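# Flip the serving platter face down onto the drying mat

## Task

Flip the serving platter, currently face up, so it rests face down on the drying mat without contacting any fixed part of the rig (rails, edges, posts, braces, brackets, arm bases or mounts), and then release it. From the moment it begins tipping, the attempt fails if the platter is moved quickly, or if it rotates or drops quickly after passing its upright-on-edge point. It also fails if any loose object is still gripped at the end, if a closed gripper has both fingers bearing down hard on the platter, if the platter only stays in place because the robot supports it, or if anything the robot is touching at the end sinks more than about a fingernail's thickness once left alone. Knocking or placing anything off the table also fails.

## Robot and tools

Robot: two arms, left_arm and right_arm, each a six-joint arm with a parallel two-finger gripper. left_arm is mounted on the +y side, right_arm on the -y side; the names do not indicate image sides. Base roots in the scene frame: left_arm (-0.049, +0.327, +0.140) m, quat_wxyz (+0.991, -0.075, +0.113, -0.014); right_arm (+0.031, -0.279, +0.140) m, quat_wxyz (+0.988, +0.068, +0.117, +0.074). Mounting plates and the metal frame behind the arms are fixed obstacles.

Scene frame: origin on the tabletop midway between the arms, +z up, +x out over the table. All poses use this frame. Gripper frame: fingers extend along its +z, close and open along its y. end_effector_position is the point between the finger pads, about 1 cm short of the fingertips. Joint ranges (rad), base to gripper: waist -2.618 to 3.054, shoulder 0.000 to 3.142, elbow 0.000 to 3.142, wrist pitch -1.571 to 1.571, wrist yaw -1.571 to 1.571, wrist roll -2.094 to 2.094.

Row layout (used by both execute_actions and move): a single flat list of 16 numbers covering both arms, left first: x, y, z, qw, qx, qy, qz, opening for left_arm, then the same eight for right_arm. x, y, z are an absolute target position in metres and qw..qz an absolute target orientation (w first), both in the scene frame. opening ranges -1 (closed) to +1 (fully open, 0.094 m). Send all 16 numbers even when one arm is idle; for an idle arm repeat its last reported pose and the opening it should keep. To hold an orientation steady, keep sending the same quaternion rather than copying the drifting reported one.

execute_actions(actions): a list of up to 15 actions; each action is a list of up to 15 rows, one row per 1/30 s control step. If fewer than 15 rows are given, the last row is held for the remaining steps. An empty list just returns the current state and images. Per-action safety check: a target more than 0.6 m from that gripper's current position along any of its own axes makes the action refused for both arms; a malformed action, or a first action failing this check against the latest state, rejects the whole call with no motion. Each control step clips the command to within 70 mm and 16 degrees of the measured pose; position is prioritised over orientation, so a distant target may need several actions. Results list step readings of end_effector_position; HELD plus an arm label means that arm's row was partly held back.

move(target, speed, blocking): target is one 16-number row of absolute poses as above. The gripper travels in a straight line, rotating the short way; both arms finish together, over 0.5 to 10 s (cut off at 10 s). speed is the path's top speed in m/s, 0.002 to 0.5, default 0.25; rotation is capped at twice that in rad/s. Paths ignore obstacles and the other arm. Opening is applied at the start. Faster contact means harder impact, and a target further beyond the contact point means more pressure. With blocking=false you get a result after 0.5 s; call wait(0) to check, and wait or stop before sending further rows or moves. The result adds a move: line with the ending (done, off_target, moving, held, fault) and limits (paced = pose clipped; held = steps blocked, after which the arm may surge), plus each gripper's distance to target.

wait(seconds): 0 to 10; lets the scene run with last commands held; returns early if a running move ends. stop: brakes a running move (needs room; fingers keep moving). zoom_image(camera, region): region [x0, y0, x1, y1] in pixels, at most 504 by 504, on cam_head_left, cam_head_right, cam_high, cam_low, cam_left_wrist or cam_right_wrist. read_manual(section): only licence texts. finished_scene(scene): pass the current scene number; it ends the scene irreversibly and reports success.

Reading results: the state line gives each gripper's position and quaternion; reported hand positions can be off, more when reaching far, and motions often finish a centimetre or more short, usually low. Hand target lines show where the controller is now steering. grip_measured is the finger opening on the command scale (last Joint positions value is metres); readings may be off by about 1 mm. To grip, command about 0.03 below grip_measured; less means a gentler hold. Pads push roughly 50 to 62 N. pose unreachable means a clearance check altered or blocked that arm. FAULT lines mean an arm stopped. MOTOR HOT appears at 75 °C; at 90 °C the arm is halted 10 s, and at 100 °C it goes limp and drops, so avoid long heavy holds.

Cameras are calibrated pinhole+radial; wrist camera poses follow the arm.

Avoid: fast motion of the platter once it starts tipping, letting it flop over quickly past vertical, the arms colliding or pressing each other, hard impacts, dropping things, pushing objects off the table, finishing while still holding anything or with closed fingers pressing down on the platter, and leaving the platter resting against rig parts or supported only by the robot. Loose objects may occasionally be nudged by an outside disturbance.

Each tool is called after "Request:" by a JSON object that holds its "op" and its "data".

## Session

Request:
{"op": "execute_actions", "data": {"actions": []}}

Scene clock: 0.00 s.
left_arm: end_effector_position=(+0.4367, -0.1192, +0.3100) grip_measured=+1.000 end_effector_quat_wxyz=(+0.603, +0.298, +0.585, -0.453) | right_arm: end_effector_position=(+0.4223, -0.3355, +0.2408) grip_measured=+1.000 end_effector_quat_wxyz=(-0.173, +0.621, +0.569, +0.510)
Joint positions: left_arm=[-0.676  2.312  1.526  0.898  0.44   0.049  0.094] | right_arm=[-0.738  1.712  1.303 -1.082 -1.167  0.949  0.094]
Joint velocities: left_arm=[ 0.012 -0.012 -0.007 -0.022 -0.051  0.022  0.   ] | right_arm=[ 0.007  0.002 -0.007 -0.007 -0.095  0.007  0.   ]
Motor temperatures (°C, as the motors report them): left_arm=[23 22 22 22 22 20] | right_arm=[20 20 23 19 20 22]
Hand target (left_arm): +0.434, -0.122, +0.312; +0.600, +0.301, +0.585, -0.455
Hand target (right_arm): +0.424, -0.336, +0.247; -0.168, +0.617, +0.569, +0.516

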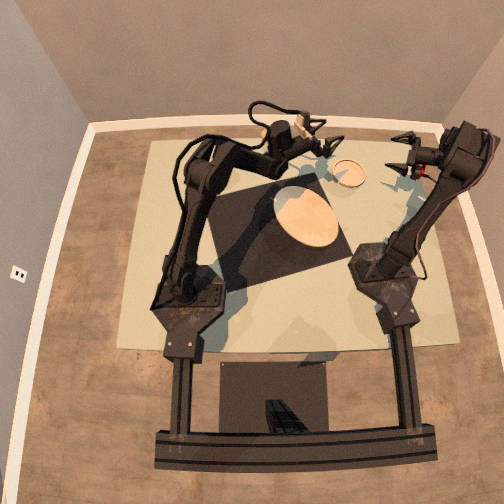

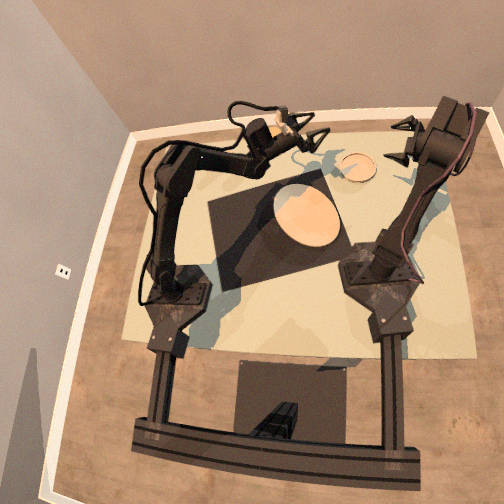

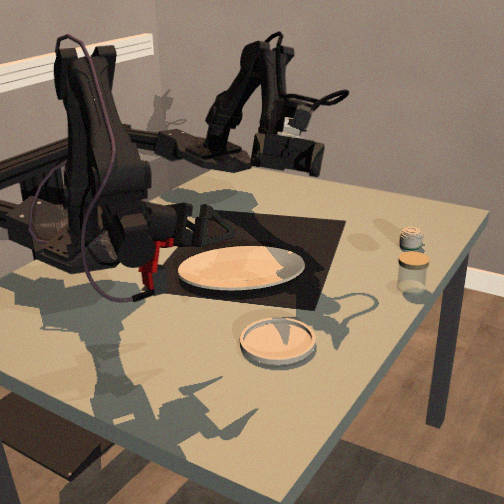

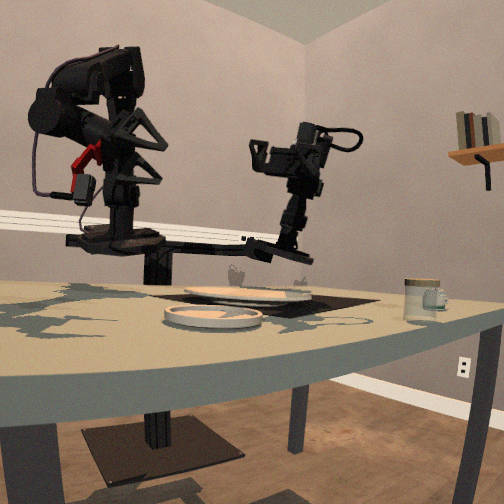

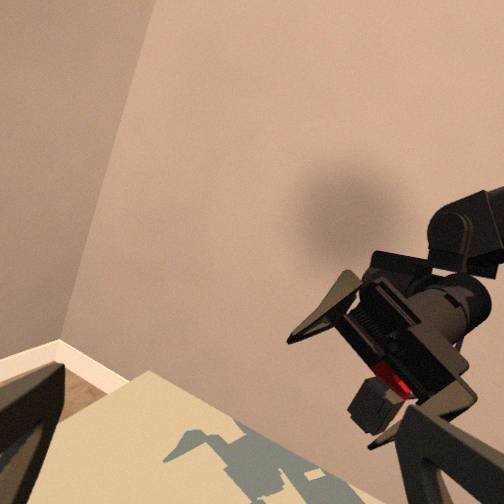

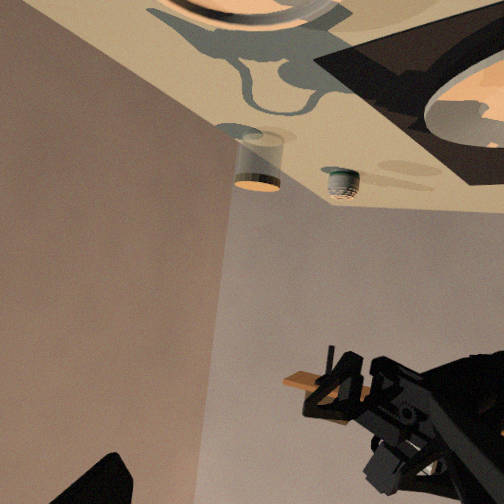

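Request:
{"op": "zoom_image", "data": {"camera": "cam_low", "region": [140, 260, 390, 340]}}

Request:
{"op": "zoom_image", "data": {"camera": "cam_head_left", "region": [190, 150, 380, 300]}}

Request:
{"op": "zoom_image", "data": {"camera": "cam_high", "region": [150, 200, 360, 320]}}

Region (140, 260, 390, 340) of cam_low's 504x504 image, scaled by 2.016, with more detail than that image has; it fills the top 161 rows of this view, and the rest is white.

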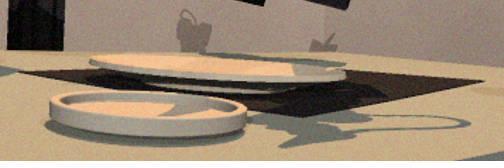

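Region (190, 150, 380, 300) of cam_head_left's 504x504 image, scaled by 2.653, with more detail than that image has; it fills the top 398 rows of this view, and the rest is white.

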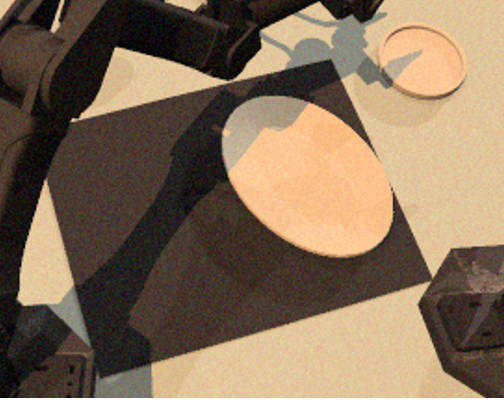

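Region (150, 200, 360, 320) of cam_high's 504x504 image, scaled by 2.400, with more detail than that image has; it fills the top 288 rows of this view, and the rest is white.

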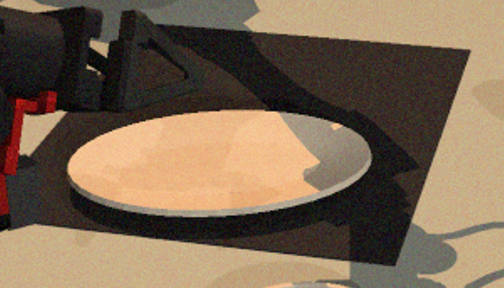

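Request:
{"op": "move", "data": {"target": [0.19,0.008,0.10,0.462,0.800,0.331,0.191,-0.1,0.4223,-0.3355,0.2408,-0.173,0.621,0.569,0.510,1], "speed": 0.3}}

Scene clock: 80.67 s.
left_arm: end_effector_position=(+0.1968, +0.0070, +0.1134) grip_measured=-0.097 end_effector_quat_wxyz=(+0.474, +0.789, +0.338, +0.194) | right_arm: end_effector_position=(+0.4221, -0.3357, +0.2403) grip_measured=+1.000 end_effector_quat_wxyz=(-0.173, +0.622, +0.569, +0.509)
Joint positions: left_arm=[-1.042  2.162  0.429  1.28  -0.384  1.663  0.042] | right_arm=[-0.738  1.712  1.303 -1.082 -1.164  0.949  0.094]
Joint velocities: left_arm=[-0.012 -0.007 -0.017  0.066 -0.007  0.022  0.002] | right_arm=[-0.017  0.002  0.002  0.037 -0.037  0.022  0.   ]
Motor temperatures (°C, as the motors report them): left_arm=[24 31 24 28 22 20] | right_arm=[20 25 24 19 21 22]
Hand target (left_arm): +0.189, +0.012, +0.104; +0.462, +0.799, +0.333, +0.192
Hand target (right_arm): +0.422, -0.336, +0.241; -0.173, +0.621, +0.569, +0.510
Off the commanded pose (left_arm): 0.015 m, 2 deg.
Off the commanded pose (right_arm): 0.001 m, 0 deg.
move: off_target (left_arm)
camera_calibration (this result's frames):
cam_left_wrist: T_world_to_cam=[[-0.492708, 0.204612, -0.845797, 0.190805], [0.357169, 0.933869, 0.0178539, -0.0336219], [0.793517, -0.293296, -0.533206, 0.0103441], [0, 0, 0, 1]] pos_world=[0.0978118, -0.00460877, 0.167498]
cam_right_wrist: T_world_to_cam=[[-0.878899, 0.453095, -0.149138, 0.564761], [-0.107343, 0.116767, 0.987341, -0.0935049], [0.464774, 0.883782, -0.05399, 0.223082], [0, 0, 0, 1]] pos_world=[0.382648, -0.442128, 0.188593]

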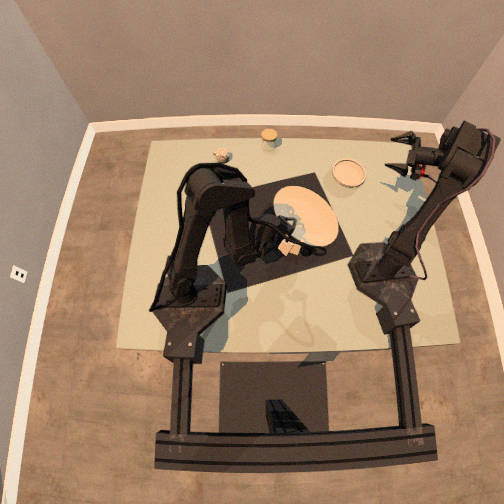

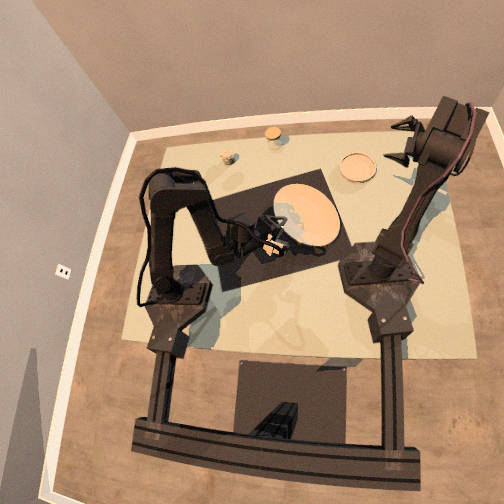

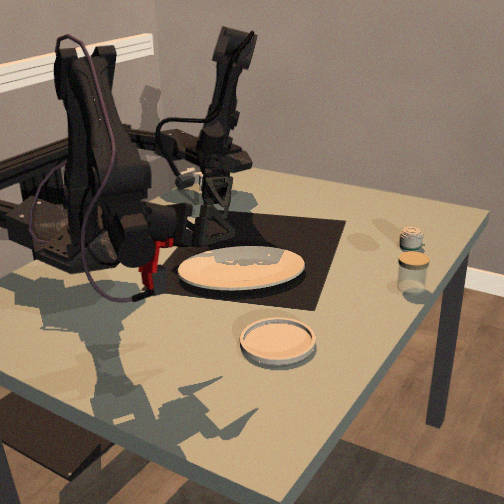

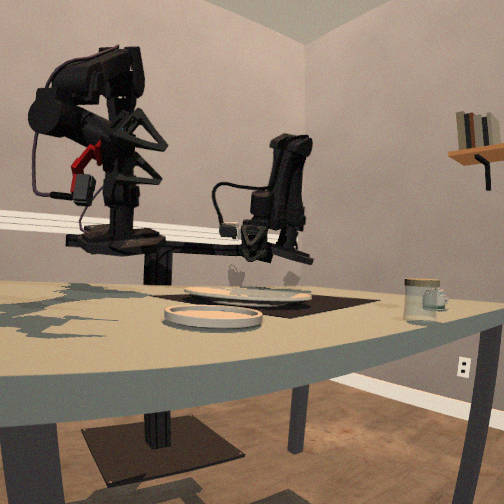

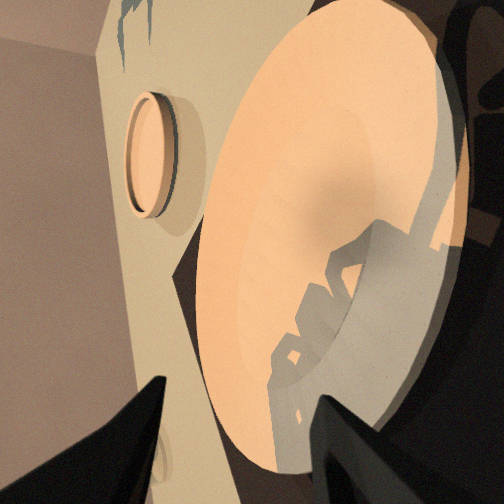

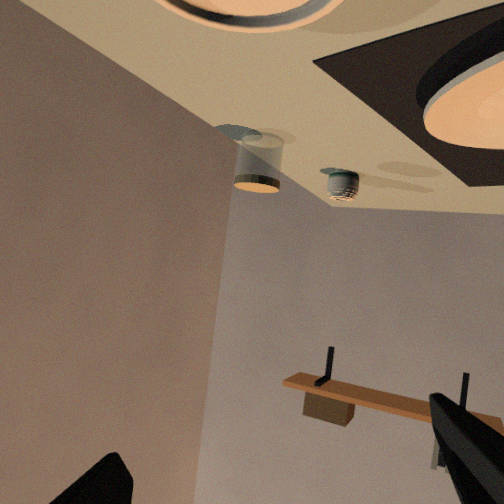

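Request:
{"op": "move", "data": {"target": [0.178,0.02,0.04,0.462,0.800,0.331,0.191,-0.1,0.4223,-0.3355,0.2408,-0.173,0.621,0.569,0.510,1], "speed": 0.1}}

Request:
{"op": "zoom_image", "data": {"camera": "cam_low", "region": [170, 220, 330, 320]}}

Scene clock: 87.23 s.
left_arm: end_effector_position=(+0.1743, +0.0275, +0.0424) grip_measured=-0.097 end_effector_quat_wxyz=(+0.443, +0.810, +0.335, +0.189) | right_arm: end_effector_position=(+0.4220, -0.3357, +0.2401) grip_measured=+1.000 end_effector_quat_wxyz=(-0.173, +0.622, +0.570, +0.508)
Joint positions: left_arm=[-1.007  2.515  0.429  1.565 -0.361  1.68   0.042] | right_arm=[-0.738  1.712  1.303 -1.082 -1.163  0.949  0.094]
Joint velocities: left_arm=[-0.017  0.002 -0.007  0.066 -0.007  0.022 -0.001] | right_arm=[-0.012  0.012 -0.012 -0.037 -0.022 -0.022  0.   ]
Motor temperatures (°C, as the motors report them): left_arm=[24 30 23 28 22 20] | right_arm=[20 25 24 19 21 22]
Hand target (left_arm): +0.177, +0.021, +0.041; +0.451, +0.806, +0.335, +0.186
Hand target (right_arm): +0.422, -0.335, +0.241; -0.173, +0.621, +0.569, +0.510
Off the commanded pose (left_arm): 0.009 m, 2 deg.
Off the commanded pose (right_arm): 0.001 m, 0 deg.
joint sent to its limit (left arm) — the command would take joint 4 (wrist pitch) past its upper limit, so that joint was sent only as far as its limit.
move: done
camera_calibration (this result's frames):
cam_left_wrist: T_world_to_cam=[[-0.517755, 0.264987, -0.813456, 0.116831], [0.369871, 0.926703, 0.0664596, -0.0475486], [0.771443, -0.266464, -0.577817, 0.00139218], [0, 0, 0, 1]] pos_world=[0.0770028, 0.0134756, 0.0990016]
cam_right_wrist: T_world_to_cam=[[-0.879153, 0.452658, -0.148968, 0.564586], [-0.106552, 0.117966, 0.987285, -0.0931872], [0.464475, 0.883847, -0.055478, 0.223686], [0, 0, 0, 1]] pos_world=[0.382532, -0.442275, 0.188517]

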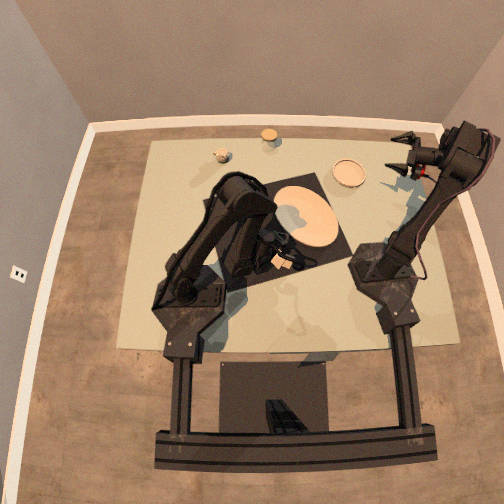

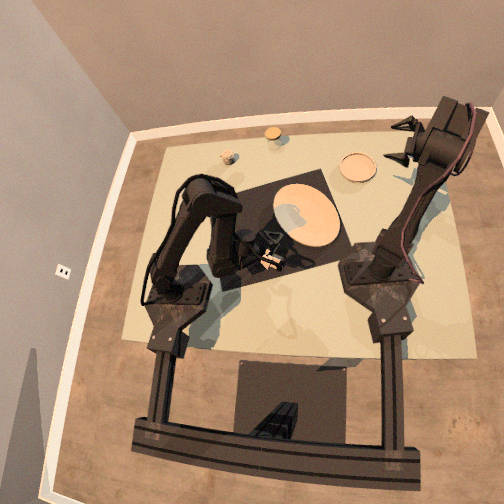

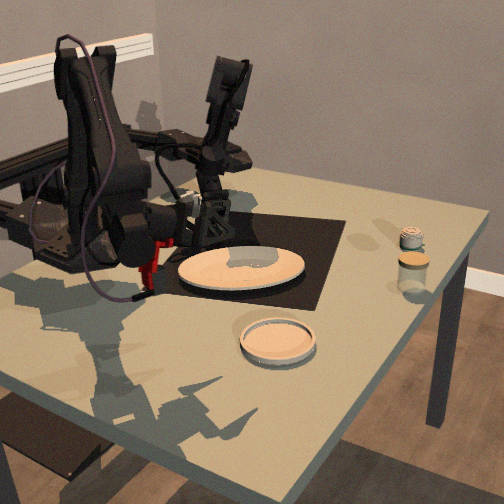

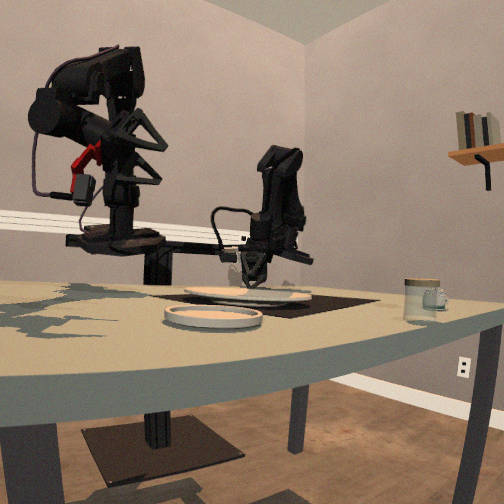

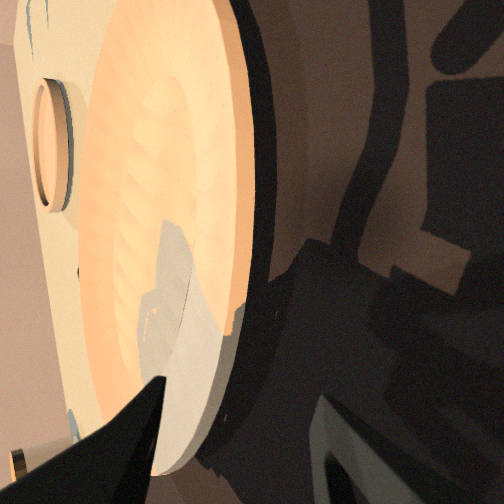

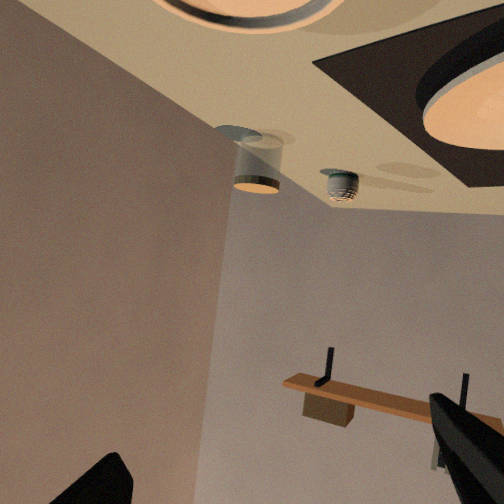

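Region (170, 220, 330, 320) of cam_low's 504x504 image, scaled by 3.150, with more detail than that image has; it fills the top 315 rows of this view, and the rest is white.

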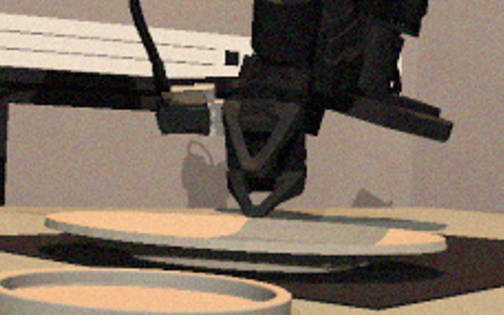

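Request:
{"op": "move", "data": {"target": [0.19,0.008,0.032,0.4266,0.8195,0.3395,0.1767,-0.1,0.4223,-0.3355,0.2408,-0.173,0.621,0.569,0.510,1], "speed": 0.05}}

Request:
{"op": "zoom_image", "data": {"camera": "cam_low", "region": [170, 220, 330, 320]}}

Request:
{"op": "zoom_image", "data": {"camera": "cam_head_right", "region": [230, 180, 350, 280]}}

Scene clock: 100.03 s.
left_arm: end_effector_position=(+0.1853, +0.0140, +0.0286) grip_measured=-0.097 end_effector_quat_wxyz=(+0.421, +0.822, +0.337, +0.182) | right_arm: end_effector_position=(+0.4219, -0.3358, +0.2398) grip_measured=+1.000 end_effector_quat_wxyz=(-0.173, +0.622, +0.570, +0.508)
Joint positions: left_arm=[-0.986  2.495  0.52   1.402 -0.349  1.68   0.042] | right_arm=[-0.738  1.712  1.303 -1.082 -1.161  0.949  0.094]
Joint velocities: left_arm=[ 0.002 -0.017 -0.012 -0.022 -0.007 -0.037  0.   ] | right_arm=[-0.002  0.002 -0.017 -0.007 -0.037 -0.081  0.   ]
Motor temperatures (°C, as the motors report them): left_arm=[24 28 23 29 22 20] | right_arm=[20 25 24 19 21 22]
Hand target (left_arm): +0.190, +0.008, +0.032; +0.427, +0.819, +0.340, +0.177
Hand target (right_arm): +0.422, -0.336, +0.241; -0.173, +0.621, +0.569, +0.510
Off the commanded pose (left_arm): 0.008 m, 1 deg.
Off the commanded pose (right_arm): 0.001 m, 0 deg.
move: done
camera_calibration (this result's frames):
cam_left_wrist: T_world_to_cam=[[-0.542929, 0.300352, -0.78423, 0.118189], [0.375376, 0.922164, 0.093304, -0.0399366], [0.751213, -0.243724, -0.613415, -0.0142571], [0, 0, 0, 1]] pos_world=[0.0898695, -0.00214504, 0.087668]
cam_right_wrist: T_world_to_cam=[[-0.879406, 0.452221, -0.148797, 0.564411], [-0.105762, 0.119164, 0.987226, -0.0928687], [0.464175, 0.88391, -0.0569659, 0.224288], [0, 0, 0, 1]] pos_world=[0.382416, -0.442422, 0.188442]

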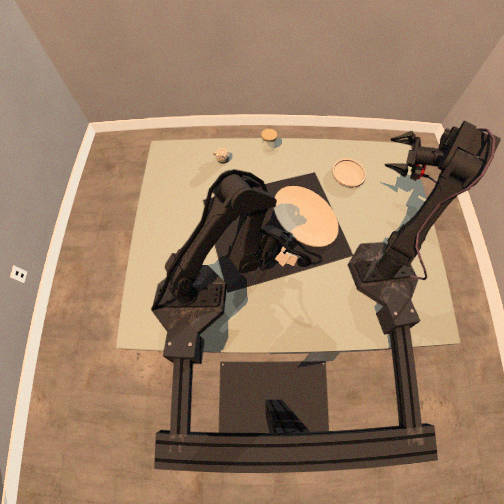

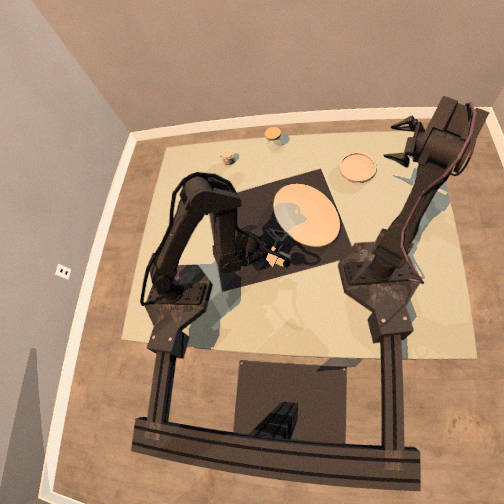

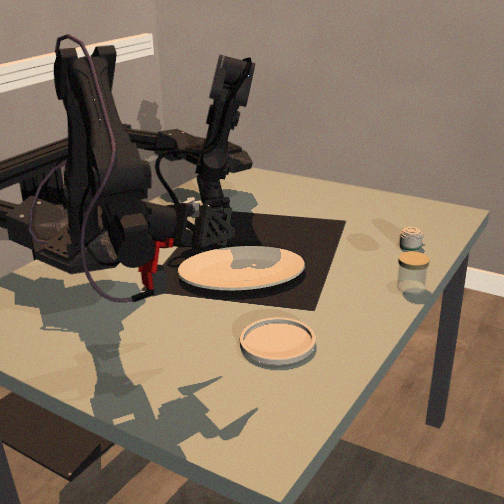

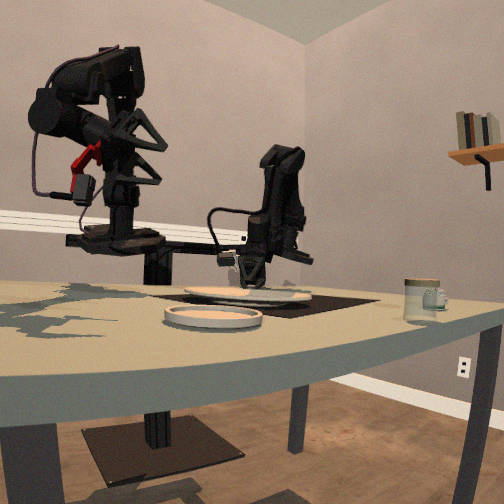

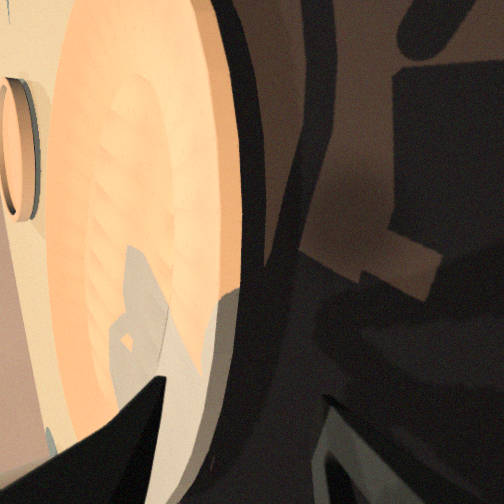

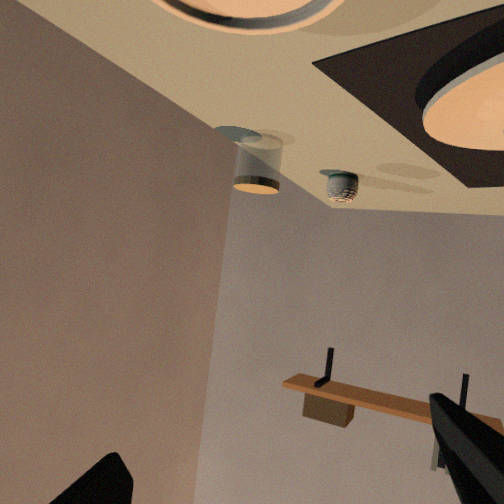

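Region (170, 220, 330, 320) of cam_low's 504x504 image, scaled by 3.150, with more detail than that image has; it fills the top 315 rows of this view, and the rest is white.

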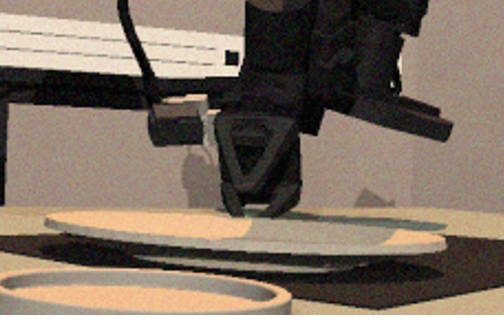

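Region (230, 180, 350, 280) of cam_head_right's 504x504 image, scaled by 4.200, with more detail than that image has.

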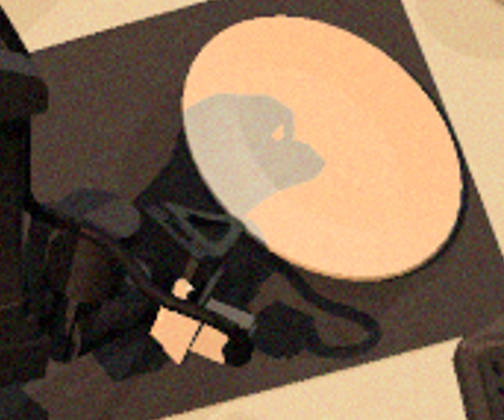

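Request:
{"op": "move", "data": {"target": [0.22,-0.022,0.034,0.4266,0.8195,0.3395,0.1767,-0.1,0.4223,-0.3355,0.2408,-0.173,0.621,0.569,0.510,1], "speed": 0.04}}

Request:
{"op": "zoom_image", "data": {"camera": "cam_head_right", "region": [230, 180, 350, 280]}}

Scene clock: 109.87 s.
left_arm: end_effector_position=(+0.2144, -0.0158, +0.0280) grip_measured=-0.097 end_effector_quat_wxyz=(+0.421, +0.821, +0.341, +0.180) | right_arm: end_effector_position=(+0.4217, -0.3359, +0.2396) grip_measured=+1.000 end_effector_quat_wxyz=(-0.173, +0.623, +0.570, +0.507)
Joint positions: left_arm=[-0.956  2.471  0.674  1.227 -0.325  1.687  0.042] | right_arm=[-0.738  1.712  1.303 -1.082 -1.159  0.949  0.094]
Joint velocities: left_arm=[-0.012 -0.002  0.007  0.022  0.022 -0.007  0.   ] | right_arm=[-0.007  0.027 -0.007 -0.022  0.007  0.125  0.   ]
Motor temperatures (°C, as the motors report them): left_arm=[24 29 23 28 22 20] | right_arm=[20 25 24 19 21 22]
Hand target (left_arm): +0.220, -0.022, +0.033; +0.427, +0.819, +0.340, +0.177
Hand target (right_arm): +0.422, -0.335, +0.241; -0.173, +0.621, +0.569, +0.510
Off the commanded pose (left_arm): 0.010 m, 1 deg.
Off the commanded pose (right_arm): 0.001 m, 0 deg.
move: done
camera_calibration (this result's frames):
cam_left_wrist: T_world_to_cam=[[-0.549572, 0.294136, -0.781956, 0.143773], [0.37039, 0.924743, 0.0875302, -0.0220296], [0.748854, -0.241524, -0.617158, -0.0430386], [0, 0, 0, 1]] pos_world=[0.119403, -0.0323121, 0.087791]
cam_right_wrist: T_world_to_cam=[[-0.87966, 0.451784, -0.148625, 0.564236], [-0.104972, 0.120363, 0.987164, -0.0925493], [0.463874, 0.883971, -0.0584536, 0.224891], [0, 0, 0, 1]] pos_world=[0.382299, -0.44257, 0.188367]

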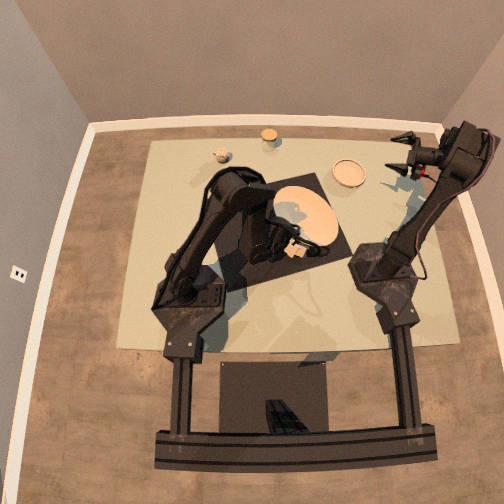

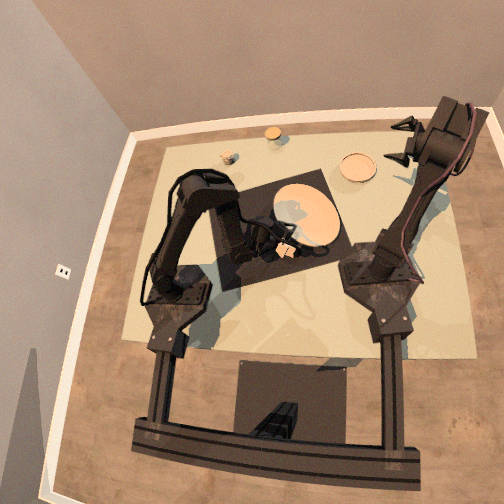

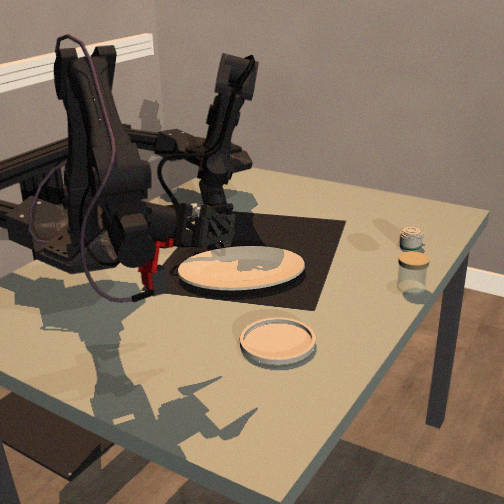

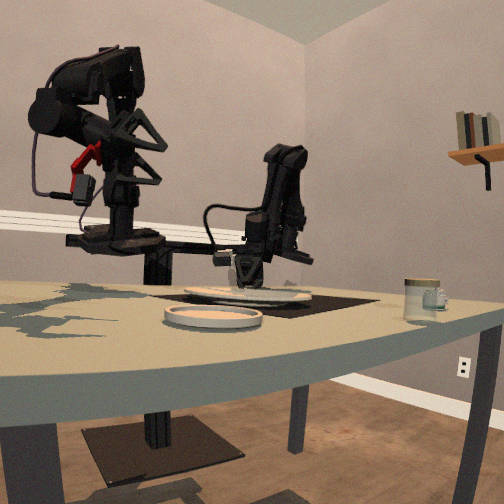

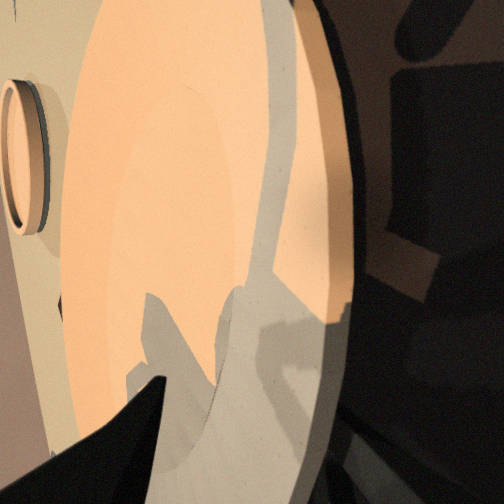

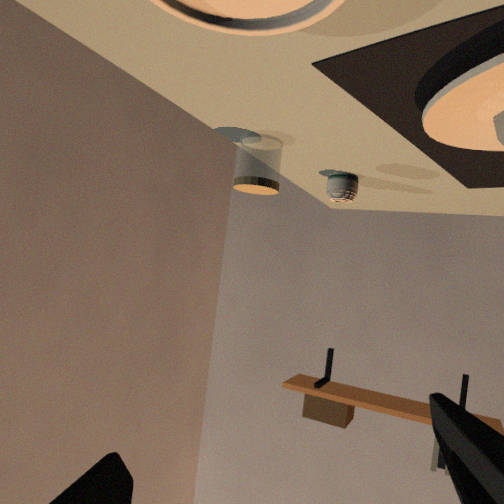

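Region (230, 180, 350, 280) of cam_head_right's 504x504 image, scaled by 4.200, with more detail than that image has.

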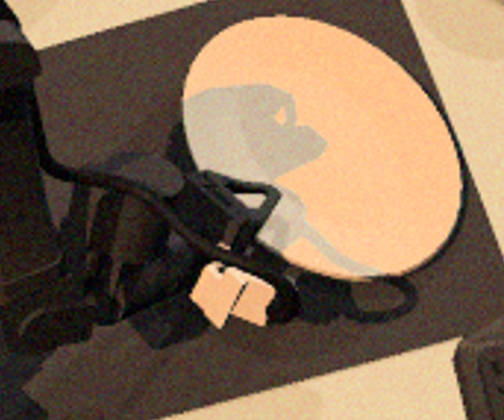

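Request:
{"op": "move", "data": {"target": [0.228,-0.042,0.037,0.4964,0.7792,0.3228,0.2056,-0.1,0.4223,-0.3355,0.2408,-0.173,0.621,0.569,0.510,1], "speed": 0.04}}

Request:
{"op": "zoom_image", "data": {"camera": "cam_head_right", "region": [230, 180, 350, 280]}}

Scene clock: 122.60 s.
left_arm: end_effector_position=(+0.2195, -0.0276, +0.0247) grip_measured=-0.097 end_effector_quat_wxyz=(+0.465, +0.797, +0.326, +0.206) | right_arm: end_effector_position=(+0.4216, -0.3359, +0.2393) grip_measured=+1.000 end_effector_quat_wxyz=(-0.173, +0.623, +0.571, +0.506)
Joint positions: left_arm=[-0.956  2.607  0.722  1.437 -0.318  1.74   0.042] | right_arm=[-0.738  1.712  1.303 -1.082 -1.158  0.949  0.094]
Joint velocities: left_arm=[-0.007 -0.022  0.002 -0.037  0.095  0.022  0.001] | right_arm=[-0.012  0.007 -0.012 -0.007  0.007 -0.007  0.   ]
Motor temperatures (°C, as the motors report them): left_arm=[24 29 23 29 22 20] | right_arm=[20 25 24 19 21 22]
Hand target (left_arm): +0.228, -0.041, +0.037; +0.496, +0.780, +0.321, +0.206
Hand target (right_arm): +0.422, -0.335, +0.241; -0.173, +0.621, +0.569, +0.510
Off the commanded pose (left_arm): 0.021 m, 4 deg.
Off the commanded pose (right_arm): 0.002 m, 1 deg.
move: off_target (left_arm)
camera_calibration (this result's frames):
cam_left_wrist: T_world_to_cam=[[-0.472444, 0.239216, -0.848276, 0.130623], [0.365284, 0.929053, 0.0585523, -0.0108142], [0.8021, -0.282199, -0.526307, -0.0668816], [0, 0, 0, 1]] pos_world=[0.119308, -0.0400741, 0.0762373]
cam_right_wrist: T_world_to_cam=[[-0.879913, 0.451347, -0.148453, 0.56406], [-0.104182, 0.121561, 0.987101, -0.092229], [0.463572, 0.88403, -0.0599411, 0.225492], [0, 0, 0, 1]] pos_world=[0.382183, -0.442717, 0.188292]

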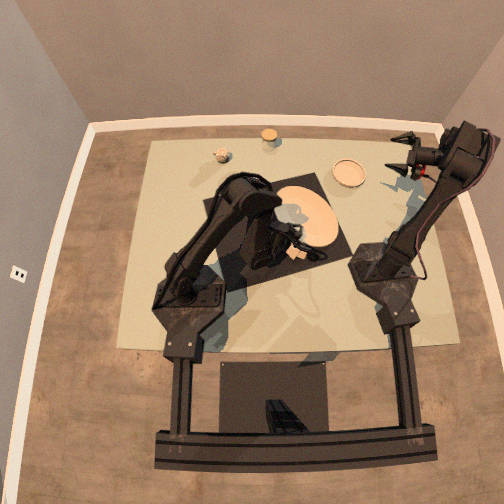

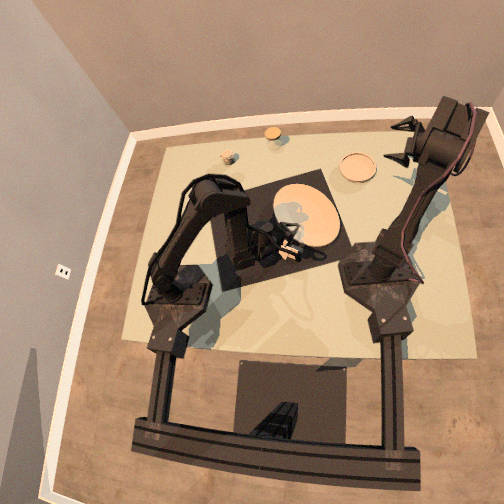

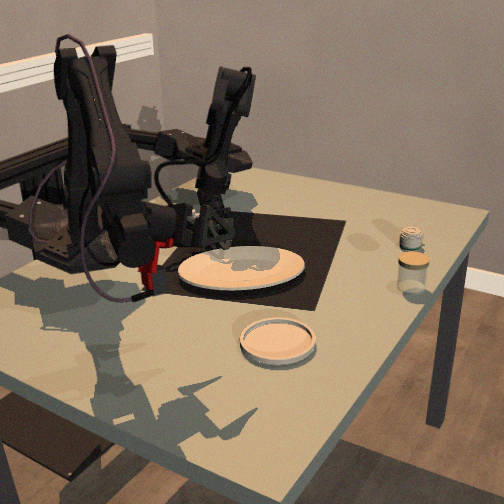

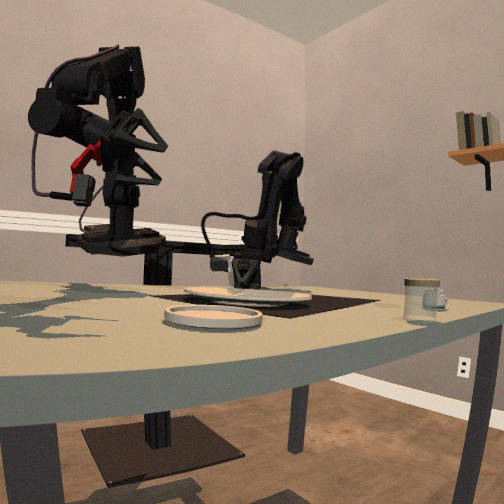

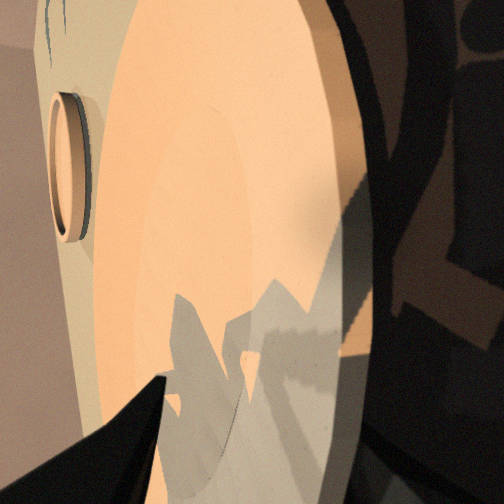

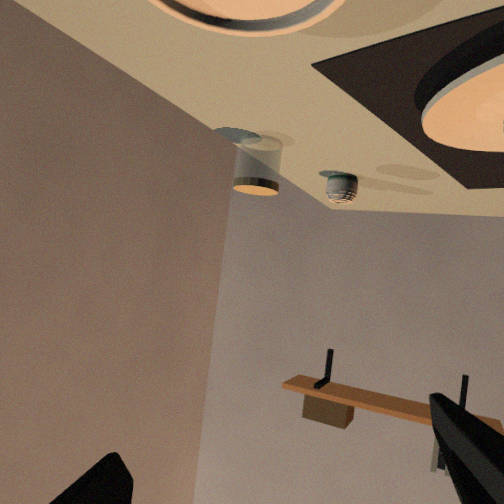

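Region (230, 180, 350, 280) of cam_head_right's 504x504 image, scaled by 4.200, with more detail than that image has.

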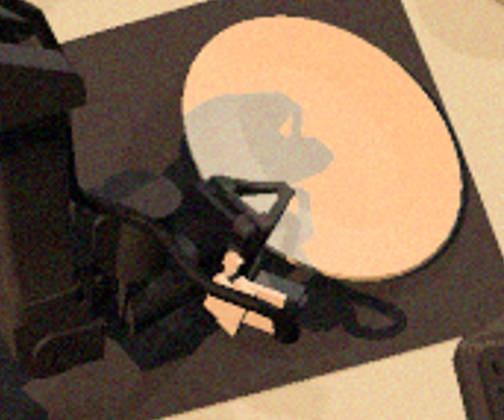

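Request:
{"op": "execute_actions", "data": {"actions": [[[0.224,-0.034,0.027,0.47,0.795,0.329,0.195,-0.3,0.4223,-0.3355,0.2408,-0.173,0.621,0.569,0.510,1]],[[0.226,-0.036,0.025,0.47,0.795,0.329,0.195,-0.5,0.4223,-0.3355,0.2408,-0.173,0.621,0.569,0.510,1]],[[0.228,-0.038,0.023,0.48,0.789,0.327,0.199,-0.7,0.4223,-0.3355,0.2408,-0.173,0.621,0.569,0.510,1]],[[0.228,-0.038,0.023,0.48,0.789,0.327,0.199,-0.9,0.4223,-0.3355,0.2408,-0.173,0.621,0.569,0.510,1]],[[0.228,-0.038,0.023,0.48,0.789,0.327,0.199,-0.9,0.4223,-0.3355,0.2408,-0.173,0.621,0.569,0.510,1]]]}}

Request:
{"op": "zoom_image", "data": {"camera": "cam_low", "region": [170, 220, 330, 320]}}

Scene clock: 134.60 s.
left_arm: end_effector_position=(+0.2230, -0.0323, +0.0331) grip_measured=-0.854 end_effector_quat_wxyz=(+0.493, +0.780, +0.329, +0.203) | right_arm: end_effector_position=(+0.4216, -0.3359, +0.2393) grip_measured=+1.000 end_effector_quat_wxyz=(-0.173, +0.623, +0.571, +0.506)
Joint positions: left_arm=[-0.95   2.627  0.728  1.51  -0.289  1.731  0.007] | right_arm=[-0.738  1.712  1.303 -1.082 -1.158  0.949  0.094]
Joint velocities: left_arm=[ 0.007 -0.002 -0.007  0.051 -0.022 -0.007 -0.001] | right_arm=[ 0.002  0.002 -0.012 -0.007 -0.095  0.022  0.   ]
Motor temperatures (°C, as the motors report them): left_arm=[24 29 23 30 23 20] | right_arm=[20 25 25 19 21 22]
Hand target (left_arm): +0.227, -0.037, +0.024; +0.481, +0.789, +0.327, +0.199
Hand target (right_arm): +0.422, -0.335, +0.241; -0.173, +0.621, +0.569, +0.510
Off the commanded pose (left_arm): 0.013 m, 2 deg.
Off the commanded pose (right_arm): 0.002 m, 1 deg.
Step readings (end_effector_position; steps 1 to 15: 1st action; 16 to 30: 2nd action; 31 to 45: 3rd action; 46 to 60: 4th action; 61 to 75: 5th action):
0: left_arm (+0.2195, -0.0275, +0.0247) | right_arm (+0.4216, -0.3359, +0.2393)
1: left_arm (+0.2189, -0.0268, +0.0228) | right_arm (+0.4216, -0.3359, +0.2393)
2: left_arm (+0.2181, -0.0263, +0.0209) | right_arm (+0.4216, -0.3359, +0.2393)
4: left_arm (+0.2177, -0.0260, +0.0200) | right_arm (+0.4216, -0.3359, +0.2393)
8: left_arm (+0.2177, -0.0260, +0.0199) | right_arm (+0.4216, -0.3359, +0.2393)
15: left_arm (+0.2177, -0.0260, +0.0199) | right_arm (+0.4216, -0.3359, +0.2393)
16: left_arm (+0.2171, -0.0256, +0.0187) | right_arm (+0.4216, -0.3359, +0.2393)
17: left_arm (+0.2166, -0.0249, +0.0169) | right_arm (+0.4216, -0.3359, +0.2393)
19: left_arm (+0.2163, -0.0246, +0.0161) | right_arm (+0.4216, -0.3359, +0.2393)
23: left_arm (+0.2162, -0.0246, +0.0160) | right_arm (+0.4216, -0.3359, +0.2393)
30: left_arm (+0.2162, -0.0246, +0.0160) | right_arm (+0.4216, -0.3359, +0.2393)
31: left_arm (+0.2160, -0.0245, +0.0151) | right_arm (+0.4216, -0.3359, +0.2393)
32: left_arm (+0.2155, -0.0242, +0.0127) | right_arm (+0.4216, -0.3359, +0.2393)
34: left_arm (+0.2164, -0.0243, +0.0134) | right_arm (+0.4216, -0.3359, +0.2393)
38: left_arm (+0.2163, -0.0243, +0.0134) | right_arm (+0.4216, -0.3359, +0.2393)
45: left_arm (+0.2163, -0.0243, +0.0134) | right_arm (+0.4216, -0.3359, +0.2393)
46: left_arm (+0.2168, -0.0246, +0.0143) | right_arm (+0.4216, -0.3359, +0.2393)
47: left_arm (+0.2181, -0.0254, +0.0169) | right_arm (+0.4216, -0.3359, +0.2393)
49: left_arm (+0.2203, -0.0278, +0.0225) | right_arm (+0.4216, -0.3359, +0.2393)
53: left_arm (+0.2226, -0.0318, +0.0316) | right_arm (+0.4216, -0.3359, +0.2393)
60: left_arm (+0.2230, -0.0323, +0.0331) | right_arm (+0.4216, -0.3359, +0.2393)
61: left_arm (+0.2230, -0.0323, +0.0331) | right_arm (+0.4216, -0.3359, +0.2393)
62: left_arm (+0.2230, -0.0323, +0.0331) | right_arm (+0.4216, -0.3359, +0.2393)
64: left_arm (+0.2230, -0.0323, +0.0331) | right_arm (+0.4216, -0.3359, +0.2393)
68: left_arm (+0.2230, -0.0323, +0.0331) | right_arm (+0.4216, -0.3359, +0.2393)
75: end_effector_position above
camera_calibration (this result's frames):
cam_left_wrist: T_world_to_cam=[[-0.456439, 0.183345, -0.87066, 0.135915], [0.36377, 0.931473, 0.00544616, -0.005961], [0.811994, -0.314234, -0.491855, -0.07098], [0, 0, 0, 1]] pos_world=[0.121841, -0.0416712, 0.0834564]
cam_right_wrist: T_world_to_cam=[[-0.879913, 0.451347, -0.148453, 0.56406], [-0.104182, 0.121561, 0.987101, -0.092229], [0.463572, 0.88403, -0.0599411, 0.225492], [0, 0, 0, 1]] pos_world=[0.382183, -0.442717, 0.188292]

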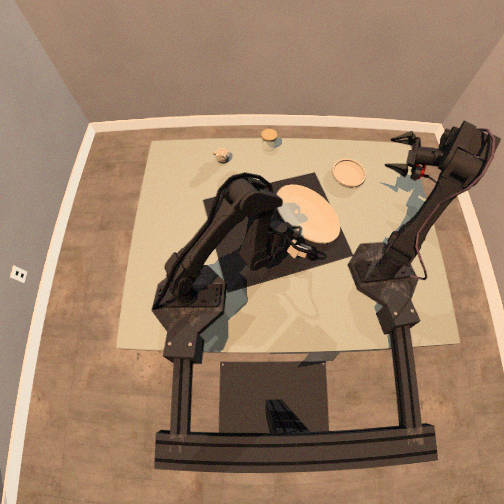

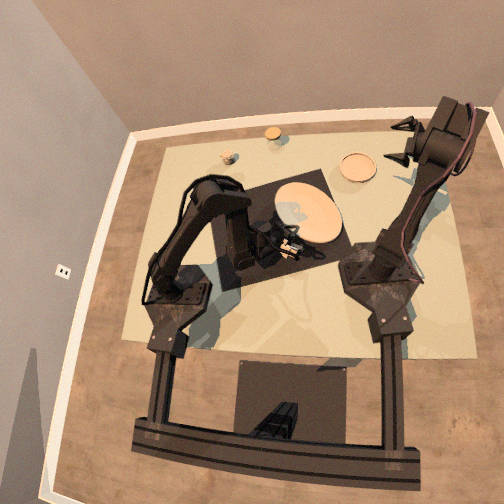

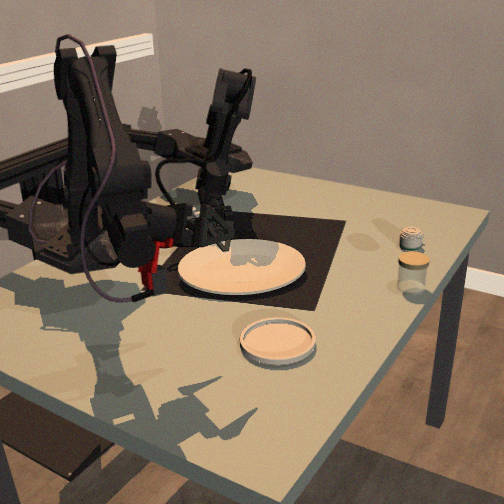

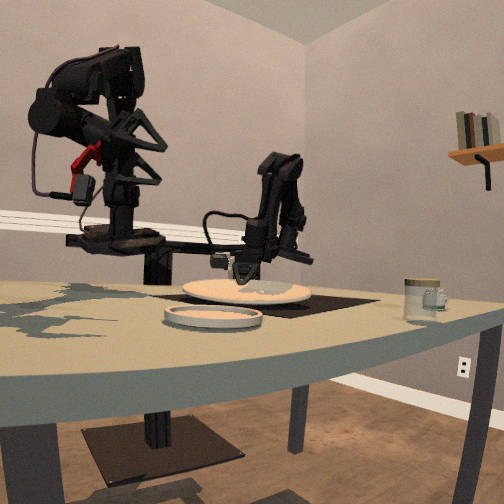

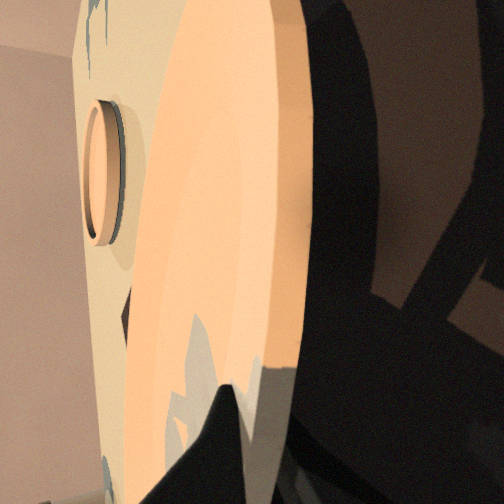

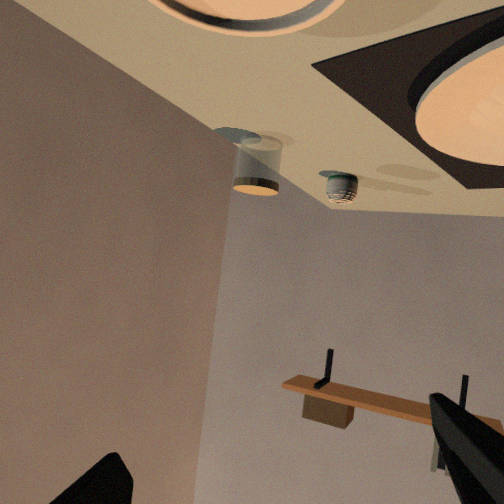

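Region (170, 220, 330, 320) of cam_low's 504x504 image, scaled by 3.150, with more detail than that image has; it fills the top 315 rows of this view, and the rest is white.

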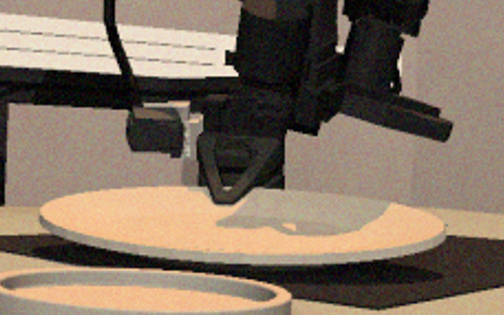

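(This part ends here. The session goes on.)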